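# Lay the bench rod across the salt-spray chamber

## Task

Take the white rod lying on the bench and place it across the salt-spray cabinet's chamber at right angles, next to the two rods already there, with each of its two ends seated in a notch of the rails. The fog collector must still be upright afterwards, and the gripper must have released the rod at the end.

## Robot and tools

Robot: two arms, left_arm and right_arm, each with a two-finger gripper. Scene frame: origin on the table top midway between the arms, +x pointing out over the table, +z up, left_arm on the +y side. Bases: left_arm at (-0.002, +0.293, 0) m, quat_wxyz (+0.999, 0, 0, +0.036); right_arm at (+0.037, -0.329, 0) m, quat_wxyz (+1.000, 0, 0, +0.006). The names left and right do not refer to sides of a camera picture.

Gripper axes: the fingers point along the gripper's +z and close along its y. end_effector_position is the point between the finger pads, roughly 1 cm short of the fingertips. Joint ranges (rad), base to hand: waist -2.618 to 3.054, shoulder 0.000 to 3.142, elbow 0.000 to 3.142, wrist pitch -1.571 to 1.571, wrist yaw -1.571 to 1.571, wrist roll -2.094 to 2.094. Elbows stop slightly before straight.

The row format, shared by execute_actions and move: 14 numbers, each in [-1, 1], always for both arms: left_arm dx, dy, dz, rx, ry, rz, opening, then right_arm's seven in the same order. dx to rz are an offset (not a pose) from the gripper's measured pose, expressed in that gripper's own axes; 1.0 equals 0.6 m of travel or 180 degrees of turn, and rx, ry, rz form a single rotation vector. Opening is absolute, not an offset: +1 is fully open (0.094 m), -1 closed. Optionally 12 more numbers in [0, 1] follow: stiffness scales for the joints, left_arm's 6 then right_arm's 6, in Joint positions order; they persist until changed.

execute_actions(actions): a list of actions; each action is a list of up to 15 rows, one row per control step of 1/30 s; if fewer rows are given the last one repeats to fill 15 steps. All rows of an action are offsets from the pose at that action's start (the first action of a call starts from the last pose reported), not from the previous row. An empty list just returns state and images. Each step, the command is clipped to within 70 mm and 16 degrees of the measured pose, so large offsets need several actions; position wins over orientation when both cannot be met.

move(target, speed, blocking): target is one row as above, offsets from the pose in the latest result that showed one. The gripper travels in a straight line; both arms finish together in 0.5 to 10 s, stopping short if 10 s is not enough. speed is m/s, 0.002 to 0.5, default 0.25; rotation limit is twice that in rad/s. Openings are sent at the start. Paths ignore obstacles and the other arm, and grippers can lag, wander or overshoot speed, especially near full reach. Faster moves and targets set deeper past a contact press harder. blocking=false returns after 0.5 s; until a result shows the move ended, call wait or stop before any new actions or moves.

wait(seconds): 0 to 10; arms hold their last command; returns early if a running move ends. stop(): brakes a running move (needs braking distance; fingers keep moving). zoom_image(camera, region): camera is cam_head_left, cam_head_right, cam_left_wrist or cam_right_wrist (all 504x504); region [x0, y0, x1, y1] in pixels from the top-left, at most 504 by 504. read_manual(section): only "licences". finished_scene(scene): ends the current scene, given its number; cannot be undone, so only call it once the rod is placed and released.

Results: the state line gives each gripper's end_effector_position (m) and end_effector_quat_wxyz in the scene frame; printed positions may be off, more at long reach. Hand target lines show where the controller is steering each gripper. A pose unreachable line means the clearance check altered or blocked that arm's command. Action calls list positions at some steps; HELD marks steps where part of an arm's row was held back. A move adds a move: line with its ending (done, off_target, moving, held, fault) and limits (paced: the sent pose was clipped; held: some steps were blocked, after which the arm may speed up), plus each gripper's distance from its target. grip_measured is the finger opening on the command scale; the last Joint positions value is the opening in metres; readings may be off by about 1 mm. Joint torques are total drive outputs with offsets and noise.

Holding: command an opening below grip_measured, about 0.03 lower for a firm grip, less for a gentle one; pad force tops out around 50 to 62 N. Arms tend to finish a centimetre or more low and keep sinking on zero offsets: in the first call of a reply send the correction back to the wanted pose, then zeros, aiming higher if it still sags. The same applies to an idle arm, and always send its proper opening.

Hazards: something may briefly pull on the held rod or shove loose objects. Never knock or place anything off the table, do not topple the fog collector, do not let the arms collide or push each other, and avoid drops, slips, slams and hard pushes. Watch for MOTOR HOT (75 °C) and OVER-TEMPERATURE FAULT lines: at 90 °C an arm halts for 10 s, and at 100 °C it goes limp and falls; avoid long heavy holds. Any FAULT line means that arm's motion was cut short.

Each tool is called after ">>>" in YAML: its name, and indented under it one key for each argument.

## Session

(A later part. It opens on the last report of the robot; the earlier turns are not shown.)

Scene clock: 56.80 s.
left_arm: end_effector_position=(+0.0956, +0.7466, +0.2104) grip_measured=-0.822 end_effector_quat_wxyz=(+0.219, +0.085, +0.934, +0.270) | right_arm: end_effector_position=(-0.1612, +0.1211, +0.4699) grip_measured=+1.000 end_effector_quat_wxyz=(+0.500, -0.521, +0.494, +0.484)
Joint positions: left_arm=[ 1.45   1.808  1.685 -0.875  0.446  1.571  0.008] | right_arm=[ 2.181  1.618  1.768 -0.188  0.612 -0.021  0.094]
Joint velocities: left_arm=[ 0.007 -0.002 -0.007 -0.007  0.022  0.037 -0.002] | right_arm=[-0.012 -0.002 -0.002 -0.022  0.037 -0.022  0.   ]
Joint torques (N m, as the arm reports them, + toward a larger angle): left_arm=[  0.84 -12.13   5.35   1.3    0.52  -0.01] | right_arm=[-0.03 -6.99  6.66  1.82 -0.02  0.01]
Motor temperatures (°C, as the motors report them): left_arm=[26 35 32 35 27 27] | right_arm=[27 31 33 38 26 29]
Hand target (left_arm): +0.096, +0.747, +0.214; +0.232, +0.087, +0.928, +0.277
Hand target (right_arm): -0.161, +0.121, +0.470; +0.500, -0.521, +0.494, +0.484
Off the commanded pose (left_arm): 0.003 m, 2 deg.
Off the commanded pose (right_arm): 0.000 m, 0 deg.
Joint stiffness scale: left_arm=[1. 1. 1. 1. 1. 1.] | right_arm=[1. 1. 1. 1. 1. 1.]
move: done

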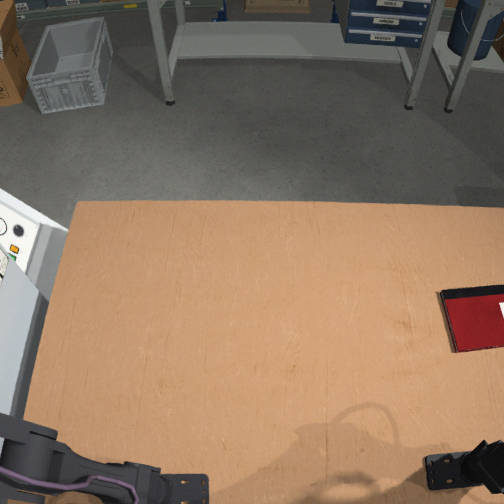

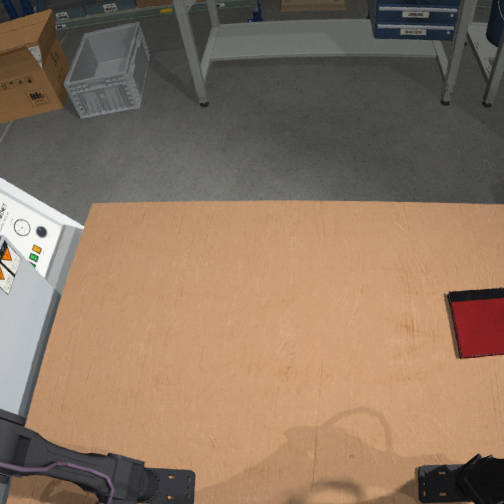

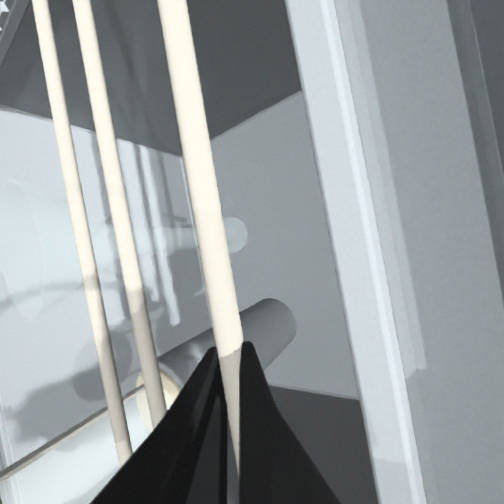

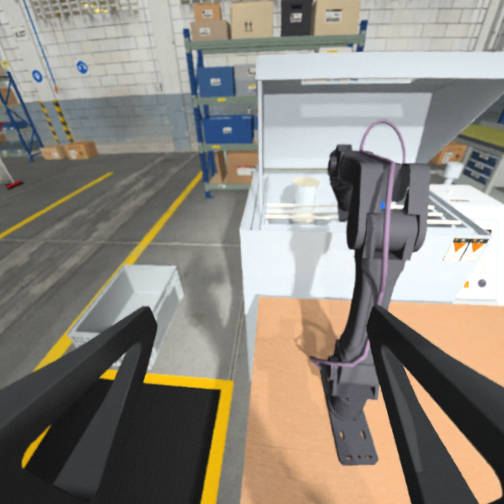

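>>> move:
  target: [0.0125, 0.0545, 0.0195, 0, -0.008, -0.002, -0.87, 0, 0, 0, 0, 0, 0, 1]
  speed: 0.04

>>> zoom_image:
  camera: "cam_right_wrist"
  region: [240, 175, 350, 240]

>>> zoom_image:
  camera: "cam_right_wrist"
  region: [394, 175, 504, 240]

Scene clock: 59.37 s.
left_arm: end_effector_position=(+0.0954, +0.7798, +0.2102) grip_measured=-0.822 end_effector_quat_wxyz=(+0.219, +0.085, +0.935, +0.268) | right_arm: end_effector_position=(-0.1612, +0.1211, +0.4699) grip_measured=+1.000 end_effector_quat_wxyz=(+0.500, -0.521, +0.494, +0.484)
Joint positions: left_arm=[ 1.455  1.953  1.879 -0.932  0.449  1.577  0.008] | right_arm=[ 2.181  1.618  1.768 -0.188  0.612 -0.021  0.094]
Joint velocities: left_arm=[-0.012 -0.007  0.012 -0.022  0.007  0.007 -0.   ] | right_arm=[-0.002 -0.017  0.002 -0.066 -0.022  0.051  0.   ]
Joint torques (N m, as the arm reports them, + toward a larger angle): left_arm=[  0.83 -11.93   8.06   1.01   0.55   0.01] | right_arm=[-0.03 -6.99  6.63  1.83 -0.03  0.02]
Motor temperatures (°C, as the motors report them): left_arm=[26 36 33 35 27 27] | right_arm=[27 31 33 38 26 29]
Hand target (left_arm): +0.095, +0.782, +0.217; +0.231, +0.085, +0.931, +0.269
Hand target (right_arm): -0.161, +0.121, +0.470; +0.500, -0.521, +0.494, +0.484
Off the commanded pose (left_arm): 0.007 m, 1 deg.
Off the commanded pose (right_arm): 0.000 m, 0 deg.
Joint stiffness scale: left_arm=[1. 1. 1. 1. 1. 1.] | right_arm=[1. 1. 1. 1. 1. 1.]
move: done

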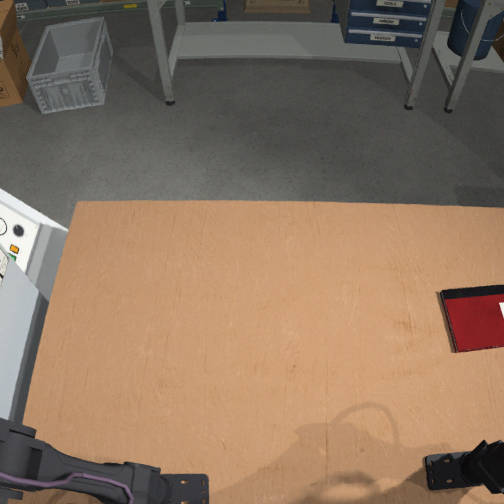

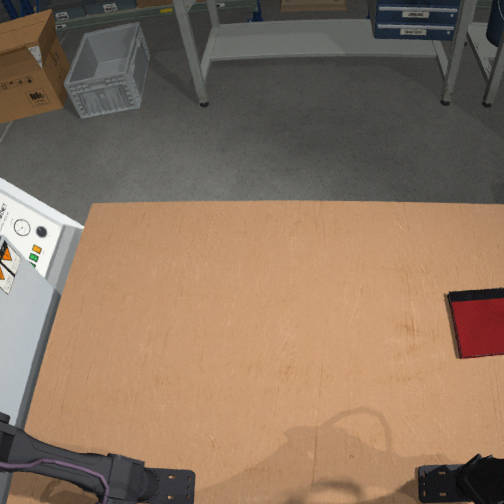

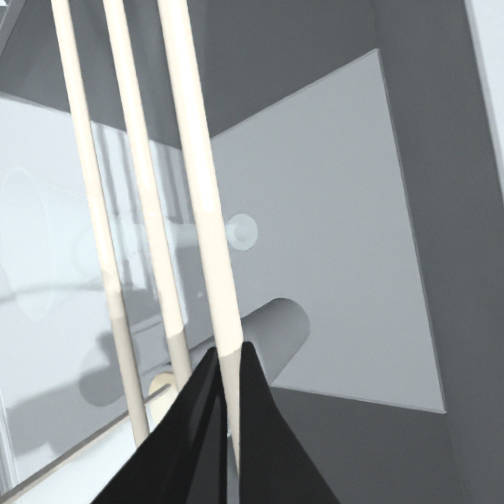

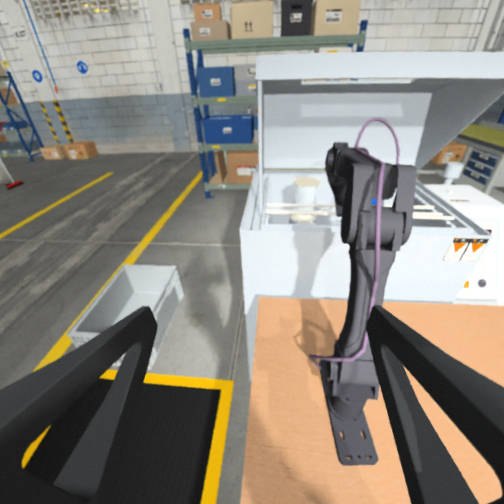

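Region (240, 175, 350, 240) of cam_right_wrist's 504x504 image, scaled by 4.582, with more detail than that image has; it fills the top 298 rows of this view, and the rest is white.

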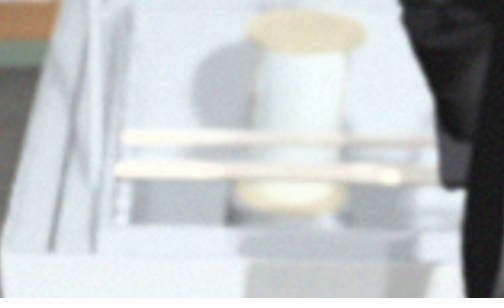

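Region (394, 175, 504, 240) of cam_right_wrist's 504x504 image, scaled by 4.582, with more detail than that image has; it fills the top 298 rows of this view, and the rest is white.

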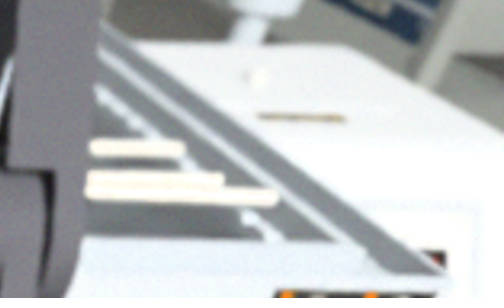

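>>> move:
  target: [0, 0, 0, 0, 0, -0.007, -0.87, 0, 0, 0, 0, 0, 0, 1]
  speed: 0.03

>>> zoom_image:
  camera: "cam_right_wrist"
  region: [240, 175, 350, 240]

>>> zoom_image:
  camera: "cam_right_wrist"
  region: [394, 175, 504, 240]

Scene clock: 63.70 s.
left_arm: end_effector_position=(+0.0952, +0.7794, +0.2100) grip_measured=-0.822 end_effector_quat_wxyz=(+0.219, +0.083, +0.935, +0.266) | right_arm: end_effector_position=(-0.1612, +0.1211, +0.4699) grip_measured=+1.000 end_effector_quat_wxyz=(+0.500, -0.521, +0.494, +0.484)
Joint positions: left_arm=[ 1.455  1.953  1.879 -0.935  0.448  1.572  0.008] | right_arm=[ 2.181  1.618  1.768 -0.188  0.612 -0.021  0.094]
Joint velocities: left_arm=[-0.007 -0.002 -0.012 -0.095  0.007  0.022 -0.001] | right_arm=[ 0.007 -0.027 -0.002  0.022 -0.037 -0.037  0.   ]
Joint torques (N m, as the arm reports them, + toward a larger angle): left_arm=[ -0.03 -12.89   6.04   1.16   0.26  -0.15] | right_arm=[-0.01 -6.99  6.66  1.83 -0.03  0.  ]
Motor temperatures (°C, as the motors report them): left_arm=[26 36 33 35 27 27] | right_arm=[27 32 33 38 26 29]
Hand target (left_arm): +0.095, +0.780, +0.210; +0.222, +0.075, +0.935, +0.265
Hand target (right_arm): -0.161, +0.121, +0.470; +0.500, -0.521, +0.494, +0.484
Off the commanded pose (left_arm): 0.001 m, 1 deg.
Off the commanded pose (right_arm): 0.000 m, 0 deg.
Joint stiffness scale: left_arm=[1. 1. 1. 1. 1. 1.] | right_arm=[1. 1. 1. 1. 1. 1.]
move: done

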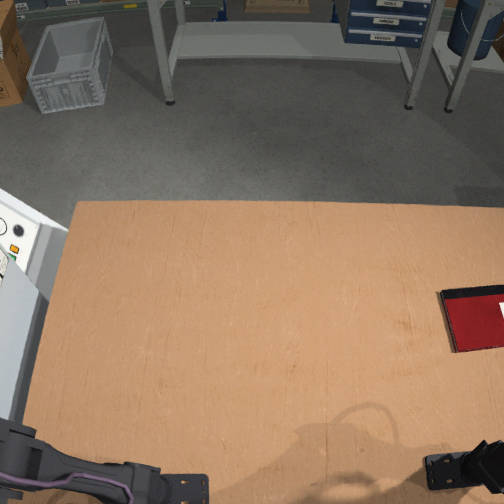

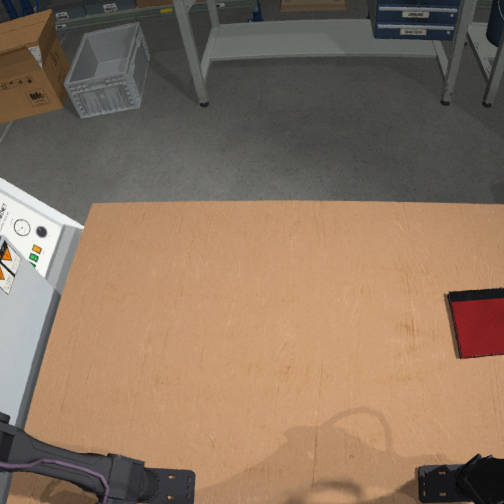

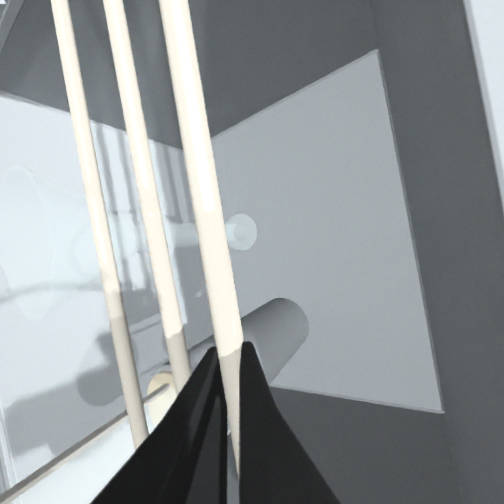

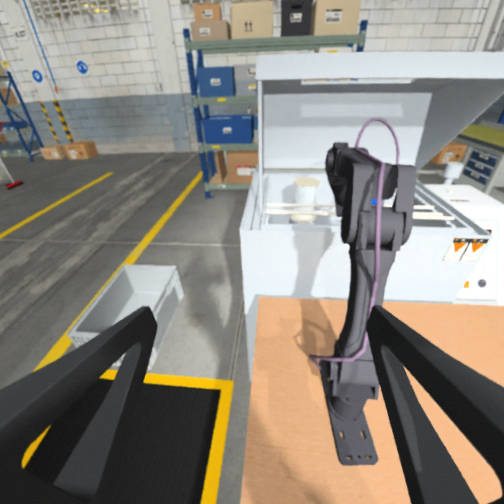

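Region (240, 175, 350, 240) of cam_right_wrist's 504x504 image, scaled by 4.582, with more detail than that image has; it fills the top 298 rows of this view, and the rest is white.

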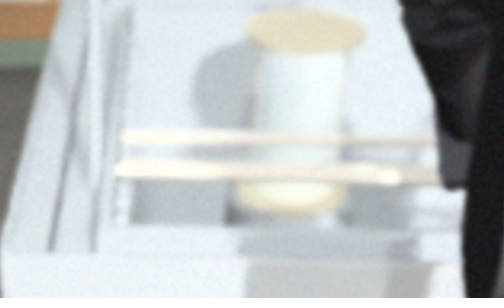

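Region (394, 175, 504, 240) of cam_right_wrist's 504x504 image, scaled by 4.582, with more detail than that image has; it fills the top 298 rows of this view, and the rest is white.

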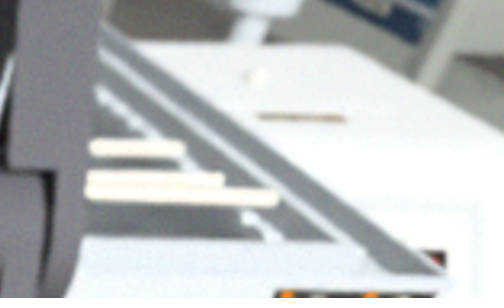

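>>> zoom_image:
  camera: "cam_left_wrist"
  region: [60, 0, 360, 60]

>>> zoom_image:
  camera: "cam_left_wrist"
  region: [110, 280, 410, 340]

Region (60, 0, 360, 60) of cam_left_wrist's 504x504 image, scaled by 1.680, with more detail than that image has; it fills the top 101 rows of this view, and the rest is white.

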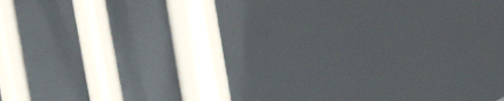

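Region (110, 280, 410, 340) of cam_left_wrist's 504x504 image, scaled by 1.680, with more detail than that image has; it fills the top 101 rows of this view, and the rest is white.

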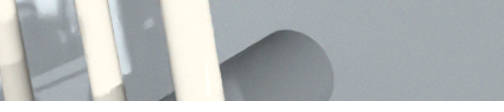

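>>> move:
  target: [-0.0133, 0.02, -0.028, 0, 0, -0.011, -0.87, 0, 0, 0, 0, 0, 0, 1]
  speed: 0.03

>>> zoom_image:
  camera: "cam_right_wrist"
  region: [240, 175, 350, 240]

>>> zoom_image:
  camera: "cam_right_wrist"
  region: [394, 175, 504, 240]

>>> zoom_image:
  camera: "cam_left_wrist"
  region: [60, 0, 360, 60]

>>> zoom_image:
  camera: "cam_left_wrist"
  region: [110, 280, 410, 340]

Scene clock: 66.17 s.
left_arm: end_effector_position=(+0.0936, +0.7783, +0.2330) grip_measured=-0.822 end_effector_quat_wxyz=(+0.217, +0.073, +0.935, +0.271) | right_arm: end_effector_position=(-0.1612, +0.1211, +0.4699) grip_measured=+1.000 end_effector_quat_wxyz=(+0.500, -0.521, +0.494, +0.484)
Joint positions: left_arm=[ 1.455  1.954  1.97  -1.01   0.438  1.551  0.008] | right_arm=[ 2.181  1.618  1.768 -0.188  0.612 -0.021  0.094]
Joint velocities: left_arm=[-0.022  0.027 -0.012 -0.007 -0.037 -0.051 -0.   ] | right_arm=[-0.027 -0.012 -0.007 -0.051  0.051 -0.022  0.   ]
Joint torques (N m, as the arm reports them, + toward a larger angle): left_arm=[ -0.06 -10.98   7.86   1.     0.36  -0.12] | right_arm=[-0.05 -7.03  6.64  1.82 -0.02  0.02]
Motor temperatures (°C, as the motors report them): left_arm=[26 36 33 35 27 27] | right_arm=[27 32 33 38 26 29]
Hand target (left_arm): +0.095, +0.780, +0.232; +0.223, +0.066, +0.936, +0.263
Hand target (right_arm): -0.161, +0.121, +0.470; +0.500, -0.521, +0.494, +0.484
Off the commanded pose (left_arm): 0.002 m, 1 deg.
Off the commanded pose (right_arm): 0.000 m, 0 deg.
Joint stiffness scale: left_arm=[1. 1. 1. 1. 1. 1.] | right_arm=[1. 1. 1. 1. 1. 1.]
move: done

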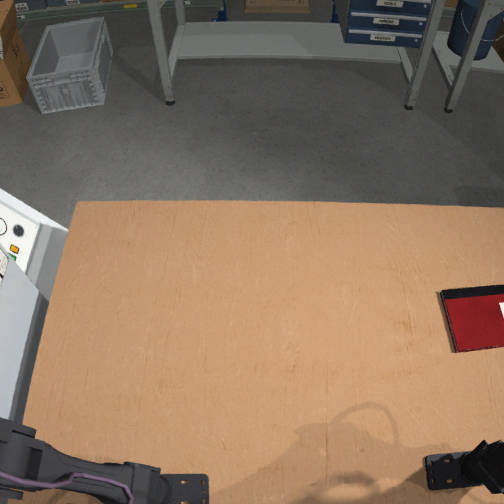

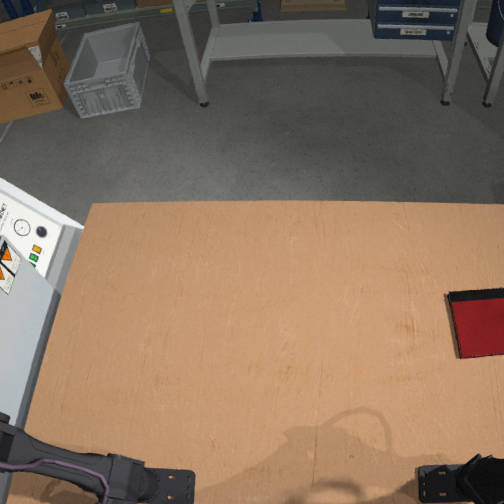

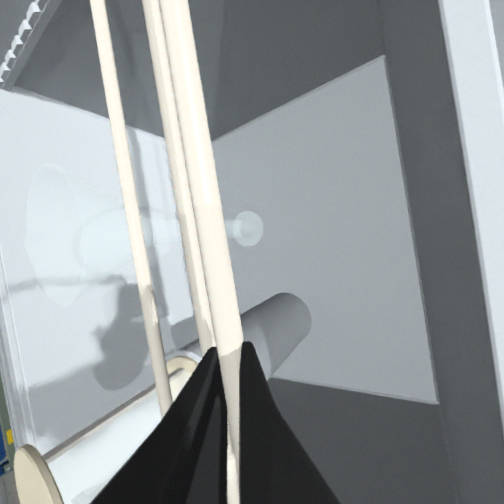

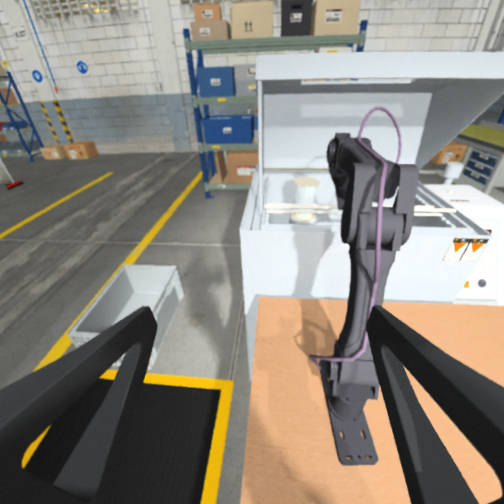

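Region (240, 175, 350, 240) of cam_right_wrist's 504x504 image, scaled by 4.582, with more detail than that image has; it fills the top 298 rows of this view, and the rest is white.

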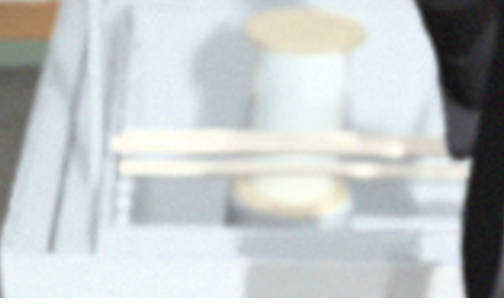

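Region (394, 175, 504, 240) of cam_right_wrist's 504x504 image, scaled by 4.582, with more detail than that image has; it fills the top 298 rows of this view, and the rest is white.

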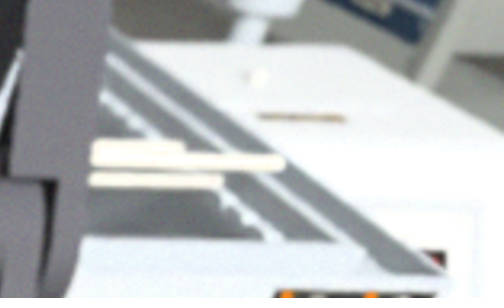

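Region (60, 0, 360, 60) of cam_left_wrist's 504x504 image, scaled by 1.680, with more detail than that image has; it fills the top 101 rows of this view, and the rest is white.

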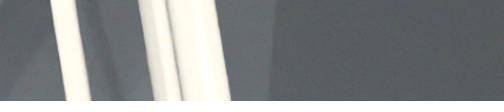

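Region (110, 280, 410, 340) of cam_left_wrist's 504x504 image, scaled by 1.680, with more detail than that image has; it fills the top 101 rows of this view, and the rest is white.

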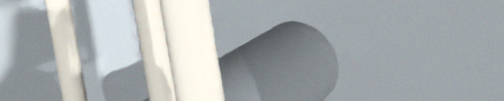

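>>> move:
  target: [0.0153, -0.0269, 0.0395, 0, 0, 0, -0.87, 0, 0, 0, 0, 0, 0, 1]
  speed: 0.03

>>> zoom_image:
  camera: "cam_right_wrist"
  region: [240, 175, 350, 240]

>>> zoom_image:
  camera: "cam_right_wrist"
  region: [394, 175, 504, 240]

Scene clock: 68.60 s.
left_arm: end_effector_position=(+0.0916, +0.7825, +0.2049) grip_measured=-0.822 end_effector_quat_wxyz=(+0.210, +0.072, +0.935, +0.275) | right_arm: end_effector_position=(-0.1612, +0.1211, +0.4699) grip_measured=+1.000 end_effector_quat_wxyz=(+0.500, -0.521, +0.494, +0.484)
Joint positions: left_arm=[ 1.455  1.939  1.835 -0.883  0.424  1.552  0.008] | right_arm=[ 2.181  1.618  1.768 -0.188  0.612 -0.021  0.094]
Joint velocities: left_arm=[ 0.002  0.002 -0.012  0.007  0.022 -0.081  0.001] | right_arm=[ 0.017 -0.027 -0.007 -0.007  0.037  0.007  0.   ]
Joint torques (N m, as the arm reports them, + toward a larger angle): left_arm=[ -0.44 -13.86   4.59   1.22   0.34  -0.04] | right_arm=[-0.06 -7.    6.67  1.81 -0.02  0.02]
Motor temperatures (°C, as the motors report them): left_arm=[26 37 33 35 27 27] | right_arm=[27 32 33 38 26 29]
Hand target (left_arm): +0.096, +0.778, +0.203; +0.217, +0.073, +0.935, +0.271
Hand target (right_arm): -0.161, +0.121, +0.470; +0.500, -0.521, +0.494, +0.484
Off the commanded pose (left_arm): 0.006 m, 1 deg.
Off the commanded pose (right_arm): 0.000 m, 0 deg.
Joint stiffness scale: left_arm=[1. 1. 1. 1. 1. 1.] | right_arm=[1. 1. 1. 1. 1. 1.]
move: done

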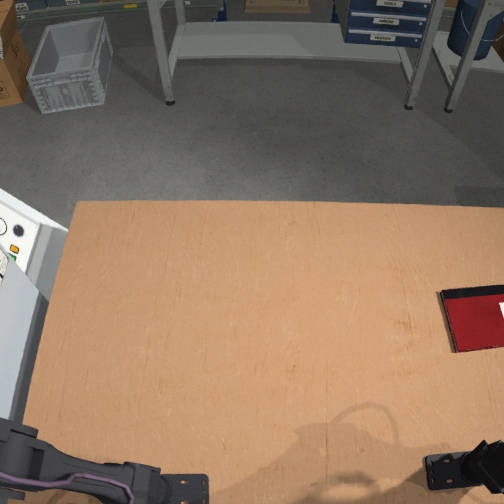

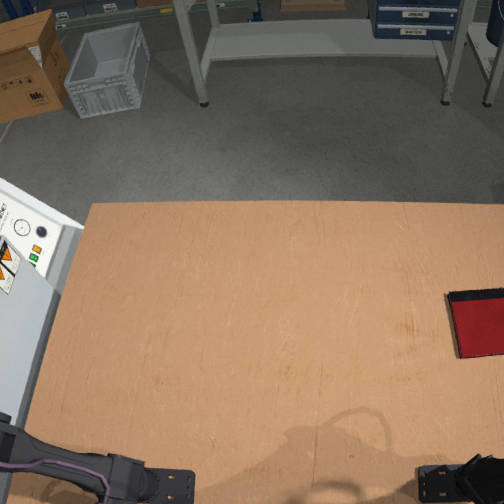

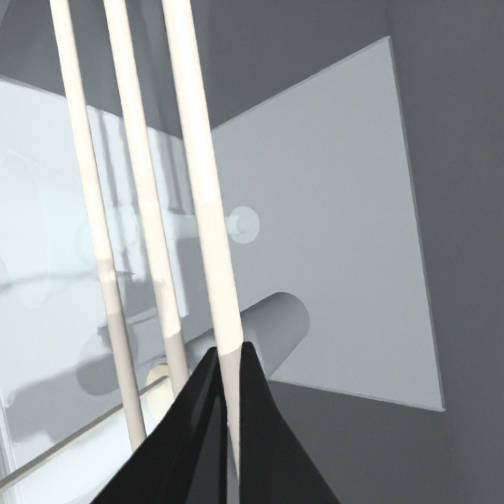

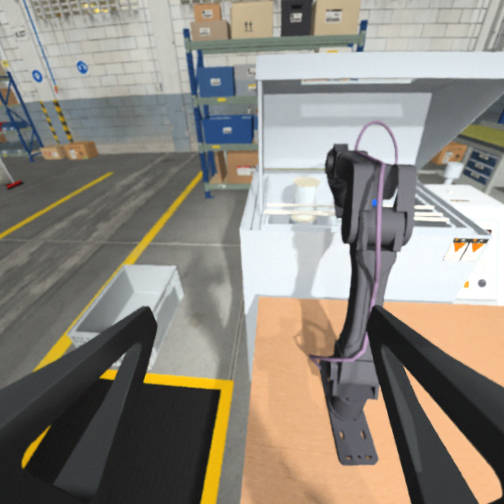

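Region (240, 175, 350, 240) of cam_right_wrist's 504x504 image, scaled by 4.582, with more detail than that image has; it fills the top 298 rows of this view, and the rest is white.

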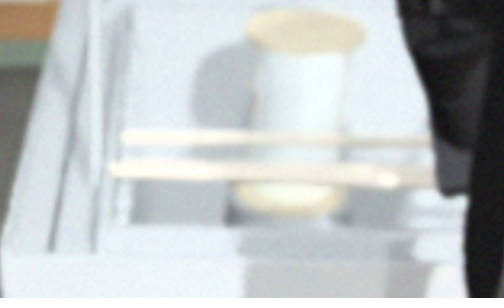

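Region (394, 175, 504, 240) of cam_right_wrist's 504x504 image, scaled by 4.582, with more detail than that image has; it fills the top 298 rows of this view, and the rest is white.

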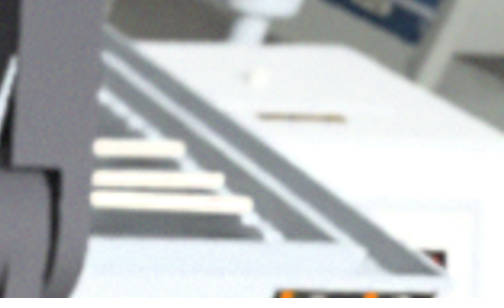

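>>> move:
  target: [-0.030, 0.016, -0.023, 0, -0.0207, 0, -0.87, 0, 0, 0, 0, 0, 0, 1]
  speed: 0.03

>>> zoom_image:
  camera: "cam_right_wrist"
  region: [240, 175, 350, 240]

>>> zoom_image:
  camera: "cam_right_wrist"
  region: [394, 175, 504, 240]

>>> zoom_image:
  camera: "cam_left_wrist"
  region: [60, 0, 360, 60]

>>> zoom_image:
  camera: "cam_left_wrist"
  region: [110, 280, 410, 340]

Scene clock: 71.23 s.
left_arm: end_effector_position=(+0.0968, +0.7791, +0.2212) grip_measured=-0.822 end_effector_quat_wxyz=(+0.225, +0.077, +0.932, +0.275) | right_arm: end_effector_position=(-0.1612, +0.1211, +0.4699) grip_measured=+1.000 end_effector_quat_wxyz=(+0.500, -0.521, +0.494, +0.484)
Joint positions: left_arm=[ 1.455  1.939  1.891 -0.936  0.457  1.553  0.008] | right_arm=[ 2.181  1.618  1.768 -0.188  0.612 -0.021  0.094]
Joint velocities: left_arm=[-0.002 -0.027  0.012 -0.007 -0.037 -0.066  0.001] | right_arm=[ 0.022  0.012 -0.007 -0.022 -0.022  0.051  0.   ]
Joint torques (N m, as the arm reports them, + toward a larger angle): left_arm=[ -0.09 -11.74   8.03   1.02   0.54  -0.02] | right_arm=[ 0.   -7.01  6.65  1.82 -0.02  0.01]
Motor temperatures (°C, as the motors report them): left_arm=[26 37 33 35 27 27] | right_arm=[27 32 33 38 26 29]
Hand target (left_arm): +0.102, +0.780, +0.227; +0.240, +0.080, +0.928, +0.274
Hand target (right_arm): -0.161, +0.121, +0.470; +0.500, -0.521, +0.494, +0.484
Off the commanded pose (left_arm): 0.008 m, 2 deg.
Off the commanded pose (right_arm): 0.000 m, 0 deg.
Joint stiffness scale: left_arm=[1. 1. 1. 1. 1. 1.] | right_arm=[1. 1. 1. 1. 1. 1.]
move: done

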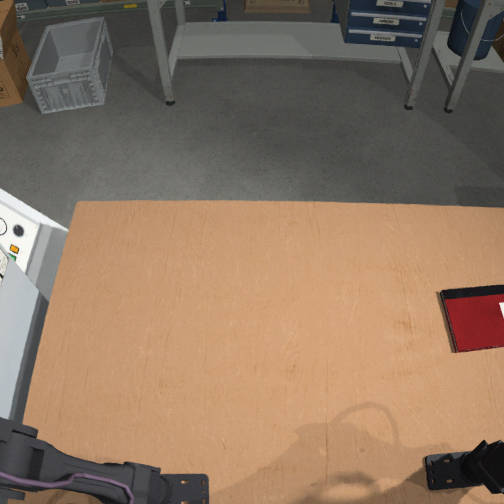

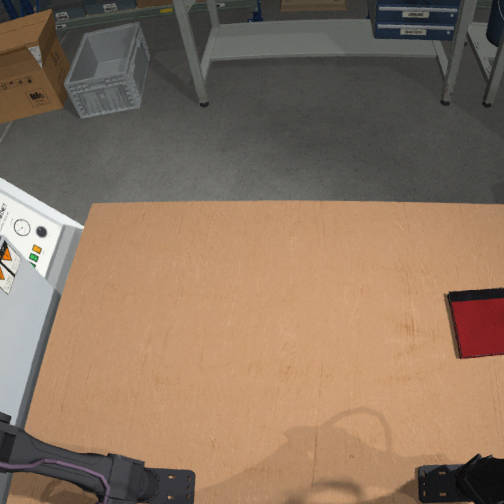

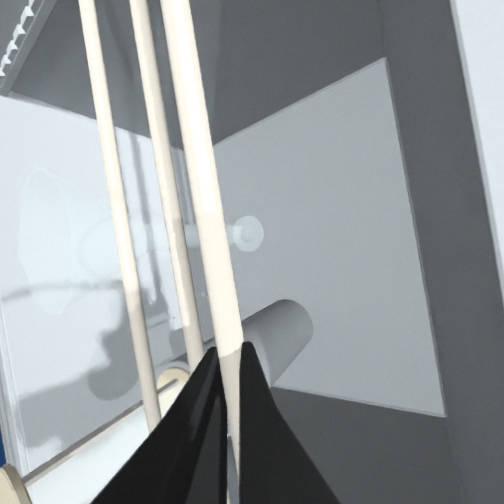

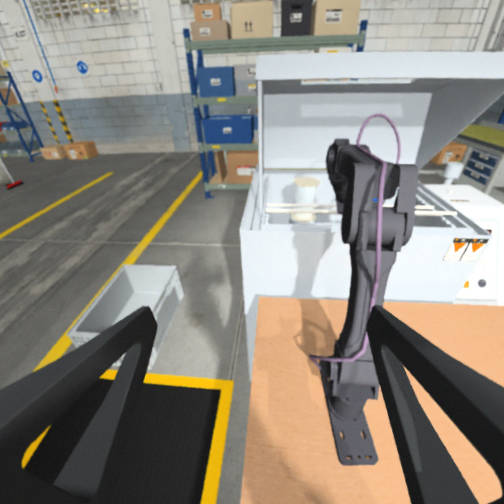

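Region (240, 175, 350, 240) of cam_right_wrist's 504x504 image, scaled by 4.582, with more detail than that image has; it fills the top 298 rows of this view, and the rest is white.

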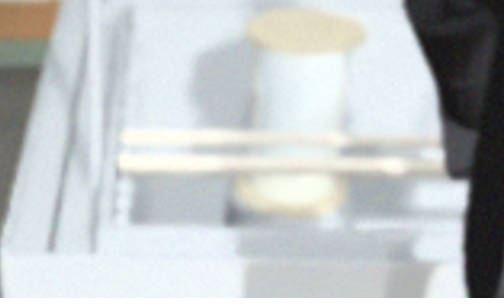

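Region (394, 175, 504, 240) of cam_right_wrist's 504x504 image, scaled by 4.582, with more detail than that image has; it fills the top 298 rows of this view, and the rest is white.

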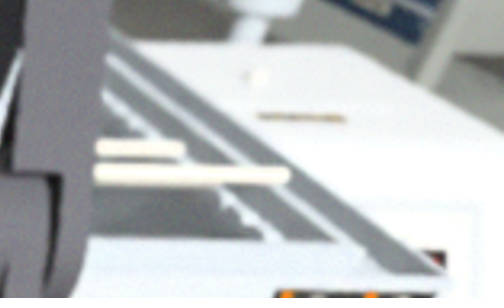

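Region (60, 0, 360, 60) of cam_left_wrist's 504x504 image, scaled by 1.680, with more detail than that image has; it fills the top 101 rows of this view, and the rest is white.

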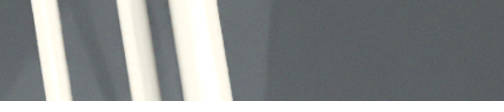

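Region (110, 280, 410, 340) of cam_left_wrist's 504x504 image, scaled by 1.680, with more detail than that image has; it fills the top 101 rows of this view, and the rest is white.

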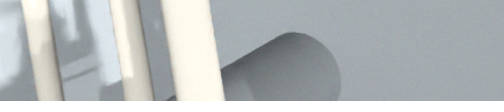

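>>> move:
  target: [0.0075, -0.0219, 0.030, 0, -0.008, 0, -0.87, 0, 0, 0, 0, 0, 0, 1]
  speed: 0.025

>>> zoom_image:
  camera: "cam_right_wrist"
  region: [240, 175, 350, 240]

>>> zoom_image:
  camera: "cam_right_wrist"
  region: [394, 175, 504, 240]

Scene clock: 73.30 s.
left_arm: end_effector_position=(+0.0962, +0.7789, +0.1923) grip_measured=-0.822 end_effector_quat_wxyz=(+0.224, +0.074, +0.935, +0.265) | right_arm: end_effector_position=(-0.1612, +0.1211, +0.4699) grip_measured=+1.000 end_effector_quat_wxyz=(+0.500, -0.521, +0.494, +0.484)
Joint positions: left_arm=[ 1.455  1.939  1.787 -0.853  0.454  1.553  0.008] | right_arm=[ 2.181  1.618  1.768 -0.188  0.612 -0.021  0.094]
Joint velocities: left_arm=[-0.007  0.007  0.002  0.022  0.081  0.066 -0.001] | right_arm=[ 0.002 -0.012 -0.007 -0.051 -0.022 -0.066  0.   ]
Joint torques (N m, as the arm reports them, + toward a larger angle): left_arm=[ -0.06 -14.28   5.28   1.28   0.53   0.01] | right_arm=[ 0.01 -7.03  6.65  1.83 -0.03  0.02]
Motor temperatures (°C, as the motors report them): left_arm=[26 37 33 35 27 27] | right_arm=[27 32 33 38 26 29]
Hand target (left_arm): +0.101, +0.778, +0.199; +0.237, +0.081, +0.929, +0.273
Hand target (right_arm): -0.161, +0.121, +0.470; +0.500, -0.521, +0.494, +0.484
Off the commanded pose (left_arm): 0.008 m, 2 deg.
Off the commanded pose (right_arm): 0.000 m, 0 deg.
Joint stiffness scale: left_arm=[1. 1. 1. 1. 1. 1.] | right_arm=[1. 1. 1. 1. 1. 1.]
move: done

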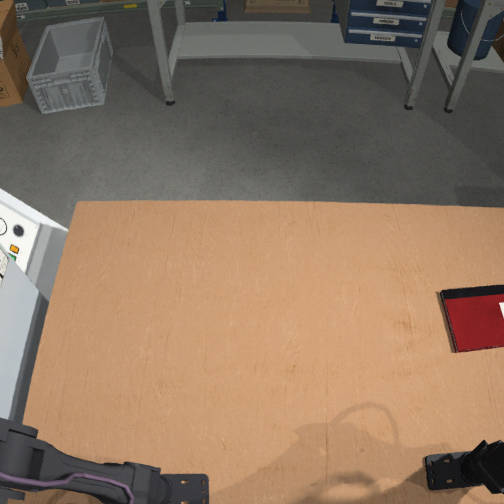

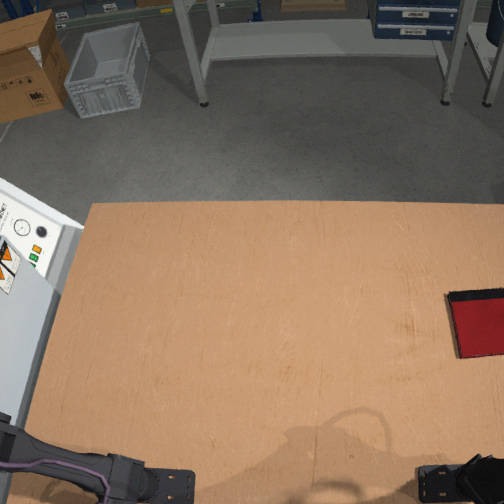

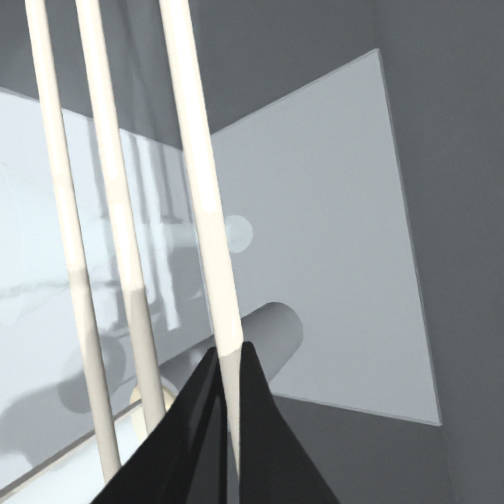

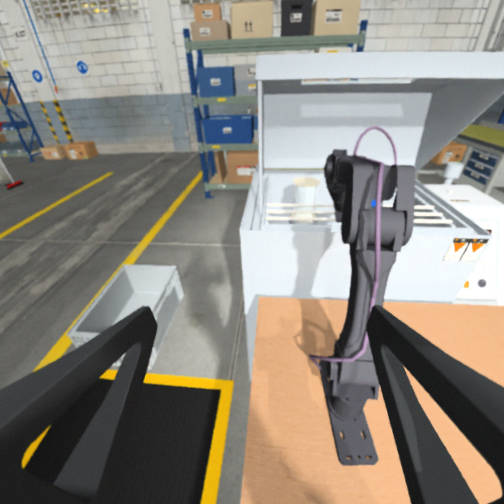

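Region (240, 175, 350, 240) of cam_right_wrist's 504x504 image, scaled by 4.582, with more detail than that image has; it fills the top 298 rows of this view, and the rest is white.

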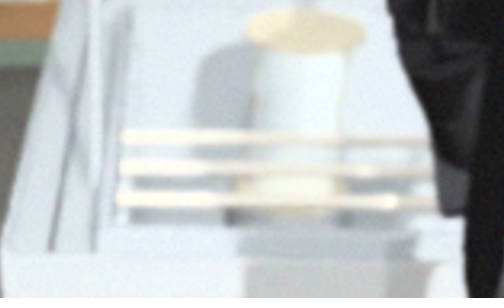

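Region (394, 175, 504, 240) of cam_right_wrist's 504x504 image, scaled by 4.582, with more detail than that image has; it fills the top 298 rows of this view, and the rest is white.

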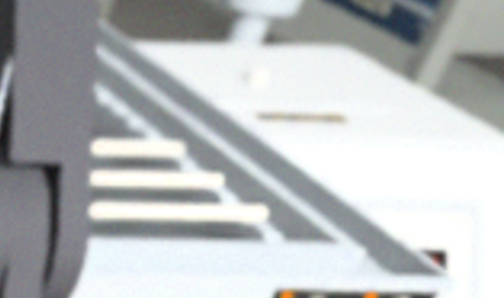

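>>> execute_actions:
  actions:
    - [[-0.006,0,0,0,-0.007,0,-0.85,0,0,0,0,0,0,1],[-0.006,0,0,0,-0.007,0,-0.84,0,0,0,0,0,0,1],[-0.006,0,0,0,-0.007,0,-0.83,0,0,0,0,0,0,1],[-0.006,0,0,0,-0.007,0,-0.825,0,0,0,0,0,0,1],[-0.006,0,0,0,-0.007,0,-0.82,0,0,0,0,0,0,1],[-0.006,0,0,0,-0.007,0,-0.815,0,0,0,0,0,0,1],[-0.006,0,0,0,-0.007,0,-0.81,0,0,0,0,0,0,1],[-0.006,0,0,0,-0.007,0,-0.80,0,0,0,0,0,0,1],[-0.006,0,0,0,-0.007,0,-0.79,0,0,0,0,0,0,1],[-0.006,0,0,0,-0.007,0,-0.78,0,0,0,0,0,0,1],[-0.006,0,0,0,-0.007,0,-0.76,0,0,0,0,0,0,1],[-0.006,0,0,0,-0.007,0,-0.74,0,0,0,0,0,0,1],[-0.006,0,0,0,-0.007,0,-0.72,0,0,0,0,0,0,1],[-0.006,0,0,0,-0.007,0,-0.70,0,0,0,0,0,0,1]]
    - [[-0.006,0,0,0,-0.007,0,-0.66,0,0,0,0,0,0,1],[-0.006,0,0,0,-0.007,0,-0.62,0,0,0,0,0,0,1],[-0.006,0,0,0,-0.007,0,-0.58,0,0,0,0,0,0,1],[-0.006,0,0,0,-0.007,0,-0.55,0,0,0,0,0,0,1]]

>>> zoom_image:
  camera: "cam_right_wrist"
  region: [240, 175, 350, 240]

>>> zoom_image:
  camera: "cam_right_wrist"
  region: [394, 175, 504, 240]

Scene clock: 75.03 s.
left_arm: end_effector_position=(+0.0962, +0.7796, +0.1928) grip_measured=-0.551 end_effector_quat_wxyz=(+0.224, +0.075, +0.934, +0.267) | right_arm: end_effector_position=(-0.1612, +0.1211, +0.4699) grip_measured=+1.000 end_effector_quat_wxyz=(+0.500, -0.521, +0.494, +0.484)
Joint positions: left_arm=[ 1.455  1.939  1.787 -0.849  0.454  1.553  0.021] | right_arm=[ 2.181  1.618  1.768 -0.188  0.612 -0.021  0.094]
Joint velocities: left_arm=[-0.002 -0.002  0.012 -0.007 -0.051 -0.022 -0.001] | right_arm=[ 0.007  0.017 -0.002 -0.037 -0.051 -0.007  0.   ]
Joint torques (N m, as the arm reports them, + toward a larger angle): left_arm=[  0.   -12.85   6.1    1.17   0.46   0.01] | right_arm=[-0.08 -7.01  6.63  1.83 -0.03  0.02]
Motor temperatures (°C, as the motors report them): left_arm=[26 38 33 35 27 27] | right_arm=[27 32 33 39 26 29]
Hand target (left_arm): +0.099, +0.779, +0.194; +0.234, +0.078, +0.932, +0.266
Hand target (right_arm): -0.161, +0.121, +0.470; +0.500, -0.521, +0.494, +0.484
Off the commanded pose (left_arm): 0.004 m, 1 deg.
Off the commanded pose (right_arm): 0.000 m, 0 deg.
Joint stiffness scale: left_arm=[1. 1. 1. 1. 1. 1.] | right_arm=[1. 1. 1. 1. 1. 1.]
Step readings (end_effector_position; steps 1 to 15: 1st action; 16 to 30: 2nd action):
0: left_arm (+0.0962, +0.7796, +0.1928) | right_arm (-0.1612, +0.1211, +0.4699)
1: left_arm (+0.0962, +0.7796, +0.1928) | right_arm (-0.1612, +0.1211, +0.4699)
2: left_arm (+0.0962, +0.7796, +0.1928) | right_arm (-0.1612, +0.1211, +0.4699)
4: left_arm (+0.0962, +0.7796, +0.1928) | right_arm (-0.1612, +0.1211, +0.4699)
8: left_arm (+0.0962, +0.7796, +0.1928) | right_arm (-0.1612, +0.1211, +0.4699)
15: left_arm (+0.0962, +0.7796, +0.1928) | right_arm (-0.1612, +0.1211, +0.4699)
16: left_arm (+0.0962, +0.7796, +0.1928) | right_arm (-0.1612, +0.1211, +0.4699)
17: left_arm (+0.0962, +0.7796, +0.1928) | right_arm (-0.1612, +0.1211, +0.4699)
19: left_arm (+0.0962, +0.7796, +0.1928) | right_arm (-0.1612, +0.1211, +0.4699)
23: left_arm (+0.0962, +0.7796, +0.1928) | right_arm (-0.1612, +0.1211, +0.4699)
30: end_effector_position above

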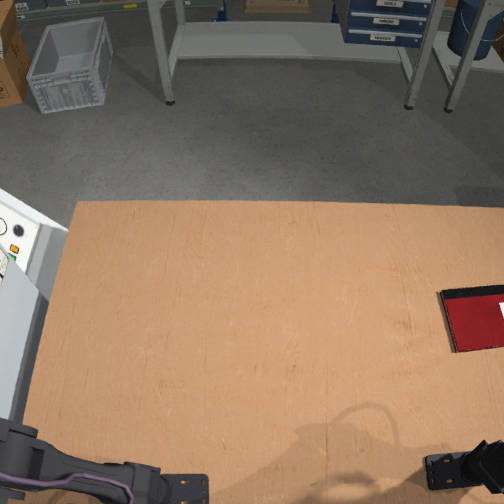

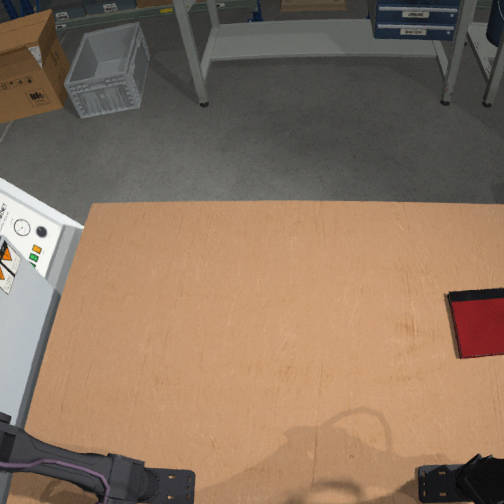

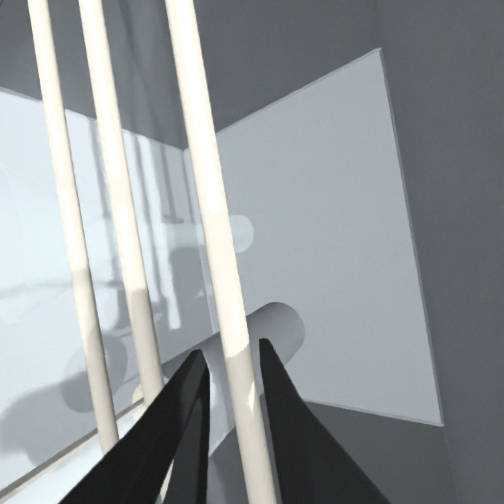

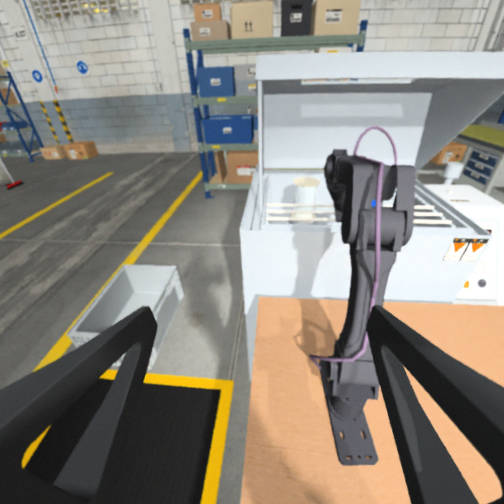

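Region (240, 175, 350, 240) of cam_right_wrist's 504x504 image, scaled by 4.582, with more detail than that image has; it fills the top 298 rows of this view, and the rest is white.

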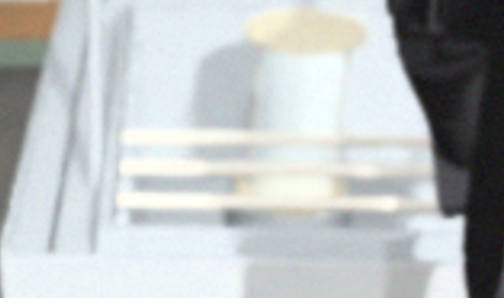

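Region (394, 175, 504, 240) of cam_right_wrist's 504x504 image, scaled by 4.582, with more detail than that image has; it fills the top 298 rows of this view, and the rest is white.

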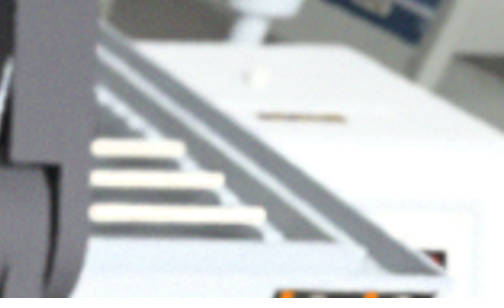

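Seated, evenly spaced. Retreat along −z.

>>> move:
  target: [0, -0.004, -0.2, 0, 0, 0, -0.45, 0, 0, 0, 0, 0, 0, 1]
  speed: 0.08

>>> zoom_image:
  camera: "cam_right_wrist"
  region: [234, 150, 504, 270]

Scene clock: 77.27 s.
left_arm: end_effector_position=(+0.0426, +0.7270, +0.2689) grip_measured=-0.451 end_effector_quat_wxyz=(+0.215, +0.073, +0.938, +0.261) | right_arm: end_effector_position=(-0.1612, +0.1211, +0.4699) grip_measured=+1.000 end_effector_quat_wxyz=(+0.500, -0.521, +0.494, +0.484)
Joint positions: left_arm=[ 1.592  1.828  1.971 -1.221  0.504  1.691  0.026] | right_arm=[ 2.181  1.618  1.768 -0.188  0.612 -0.021  0.094]
Joint velocities: left_arm=[ 0.002  0.017 -0.007  0.007  0.022 -0.051  0.   ] | right_arm=[ 0.027  0.002  0.007  0.007  0.081 -0.007  0.   ]
Joint torques (N m, as the arm reports them, + toward a larger angle): left_arm=[  0.75 -12.4    7.24   0.79   0.51   0.  ] | right_arm=[ 0.   -7.01  6.65  1.83 -0.03  0.02]
Motor temperatures (°C, as the motors report them): left_arm=[26 38 33 35 27 27] | right_arm=[27 32 33 39 26 29]
Hand target (left_arm): +0.043, +0.721, +0.283; +0.224, +0.074, +0.934, +0.268
Hand target (right_arm): -0.161, +0.121, +0.470; +0.500, -0.521, +0.494, +0.484
Off the commanded pose (left_arm): 0.015 m, 1 deg.
Off the commanded pose (right_arm): 0.000 m, 0 deg.
Joint stiffness scale: left_arm=[1. 1. 1. 1. 1. 1.] | right_arm=[1. 1. 1. 1. 1. 1.]
move: off_target (left_arm)

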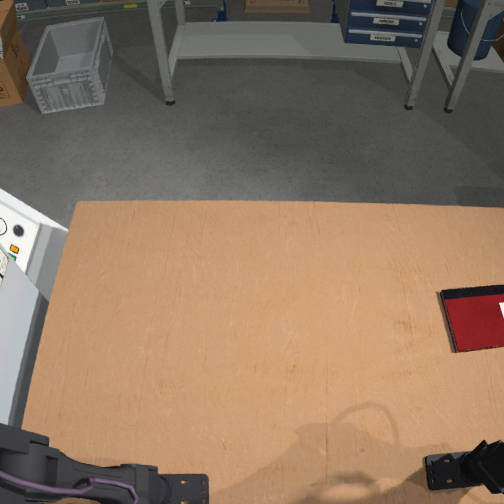

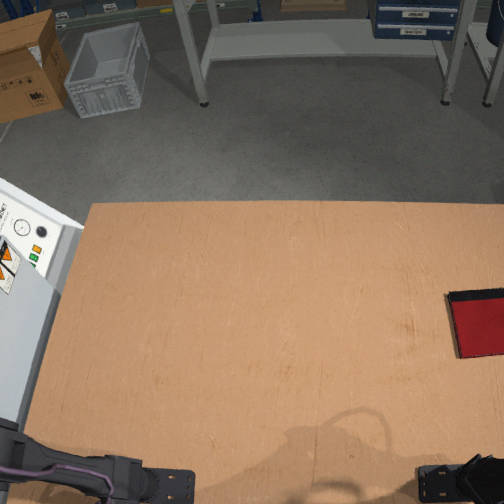

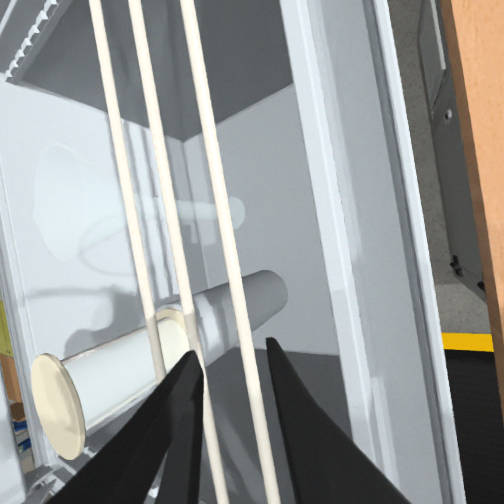

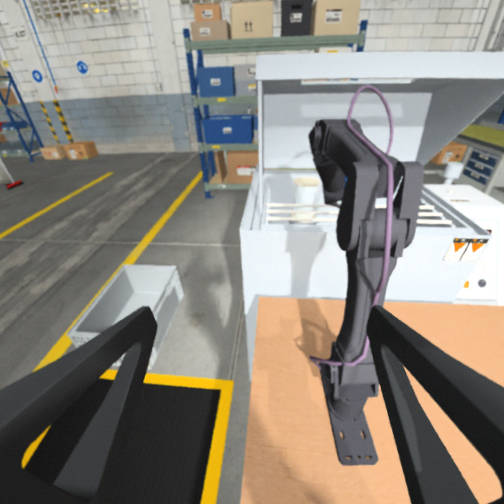

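Region (234, 150, 504, 270) of cam_right_wrist's 504x504 image, scaled by 1.867, with more detail than that image has.

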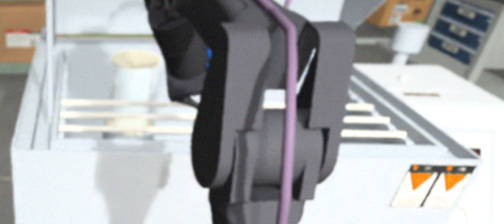

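The rod sits parallel to the other two and evenly spaced, and the fog collector is still standing.

>>> finished_scene:
  scene: 2

The scene is finished: the task was done.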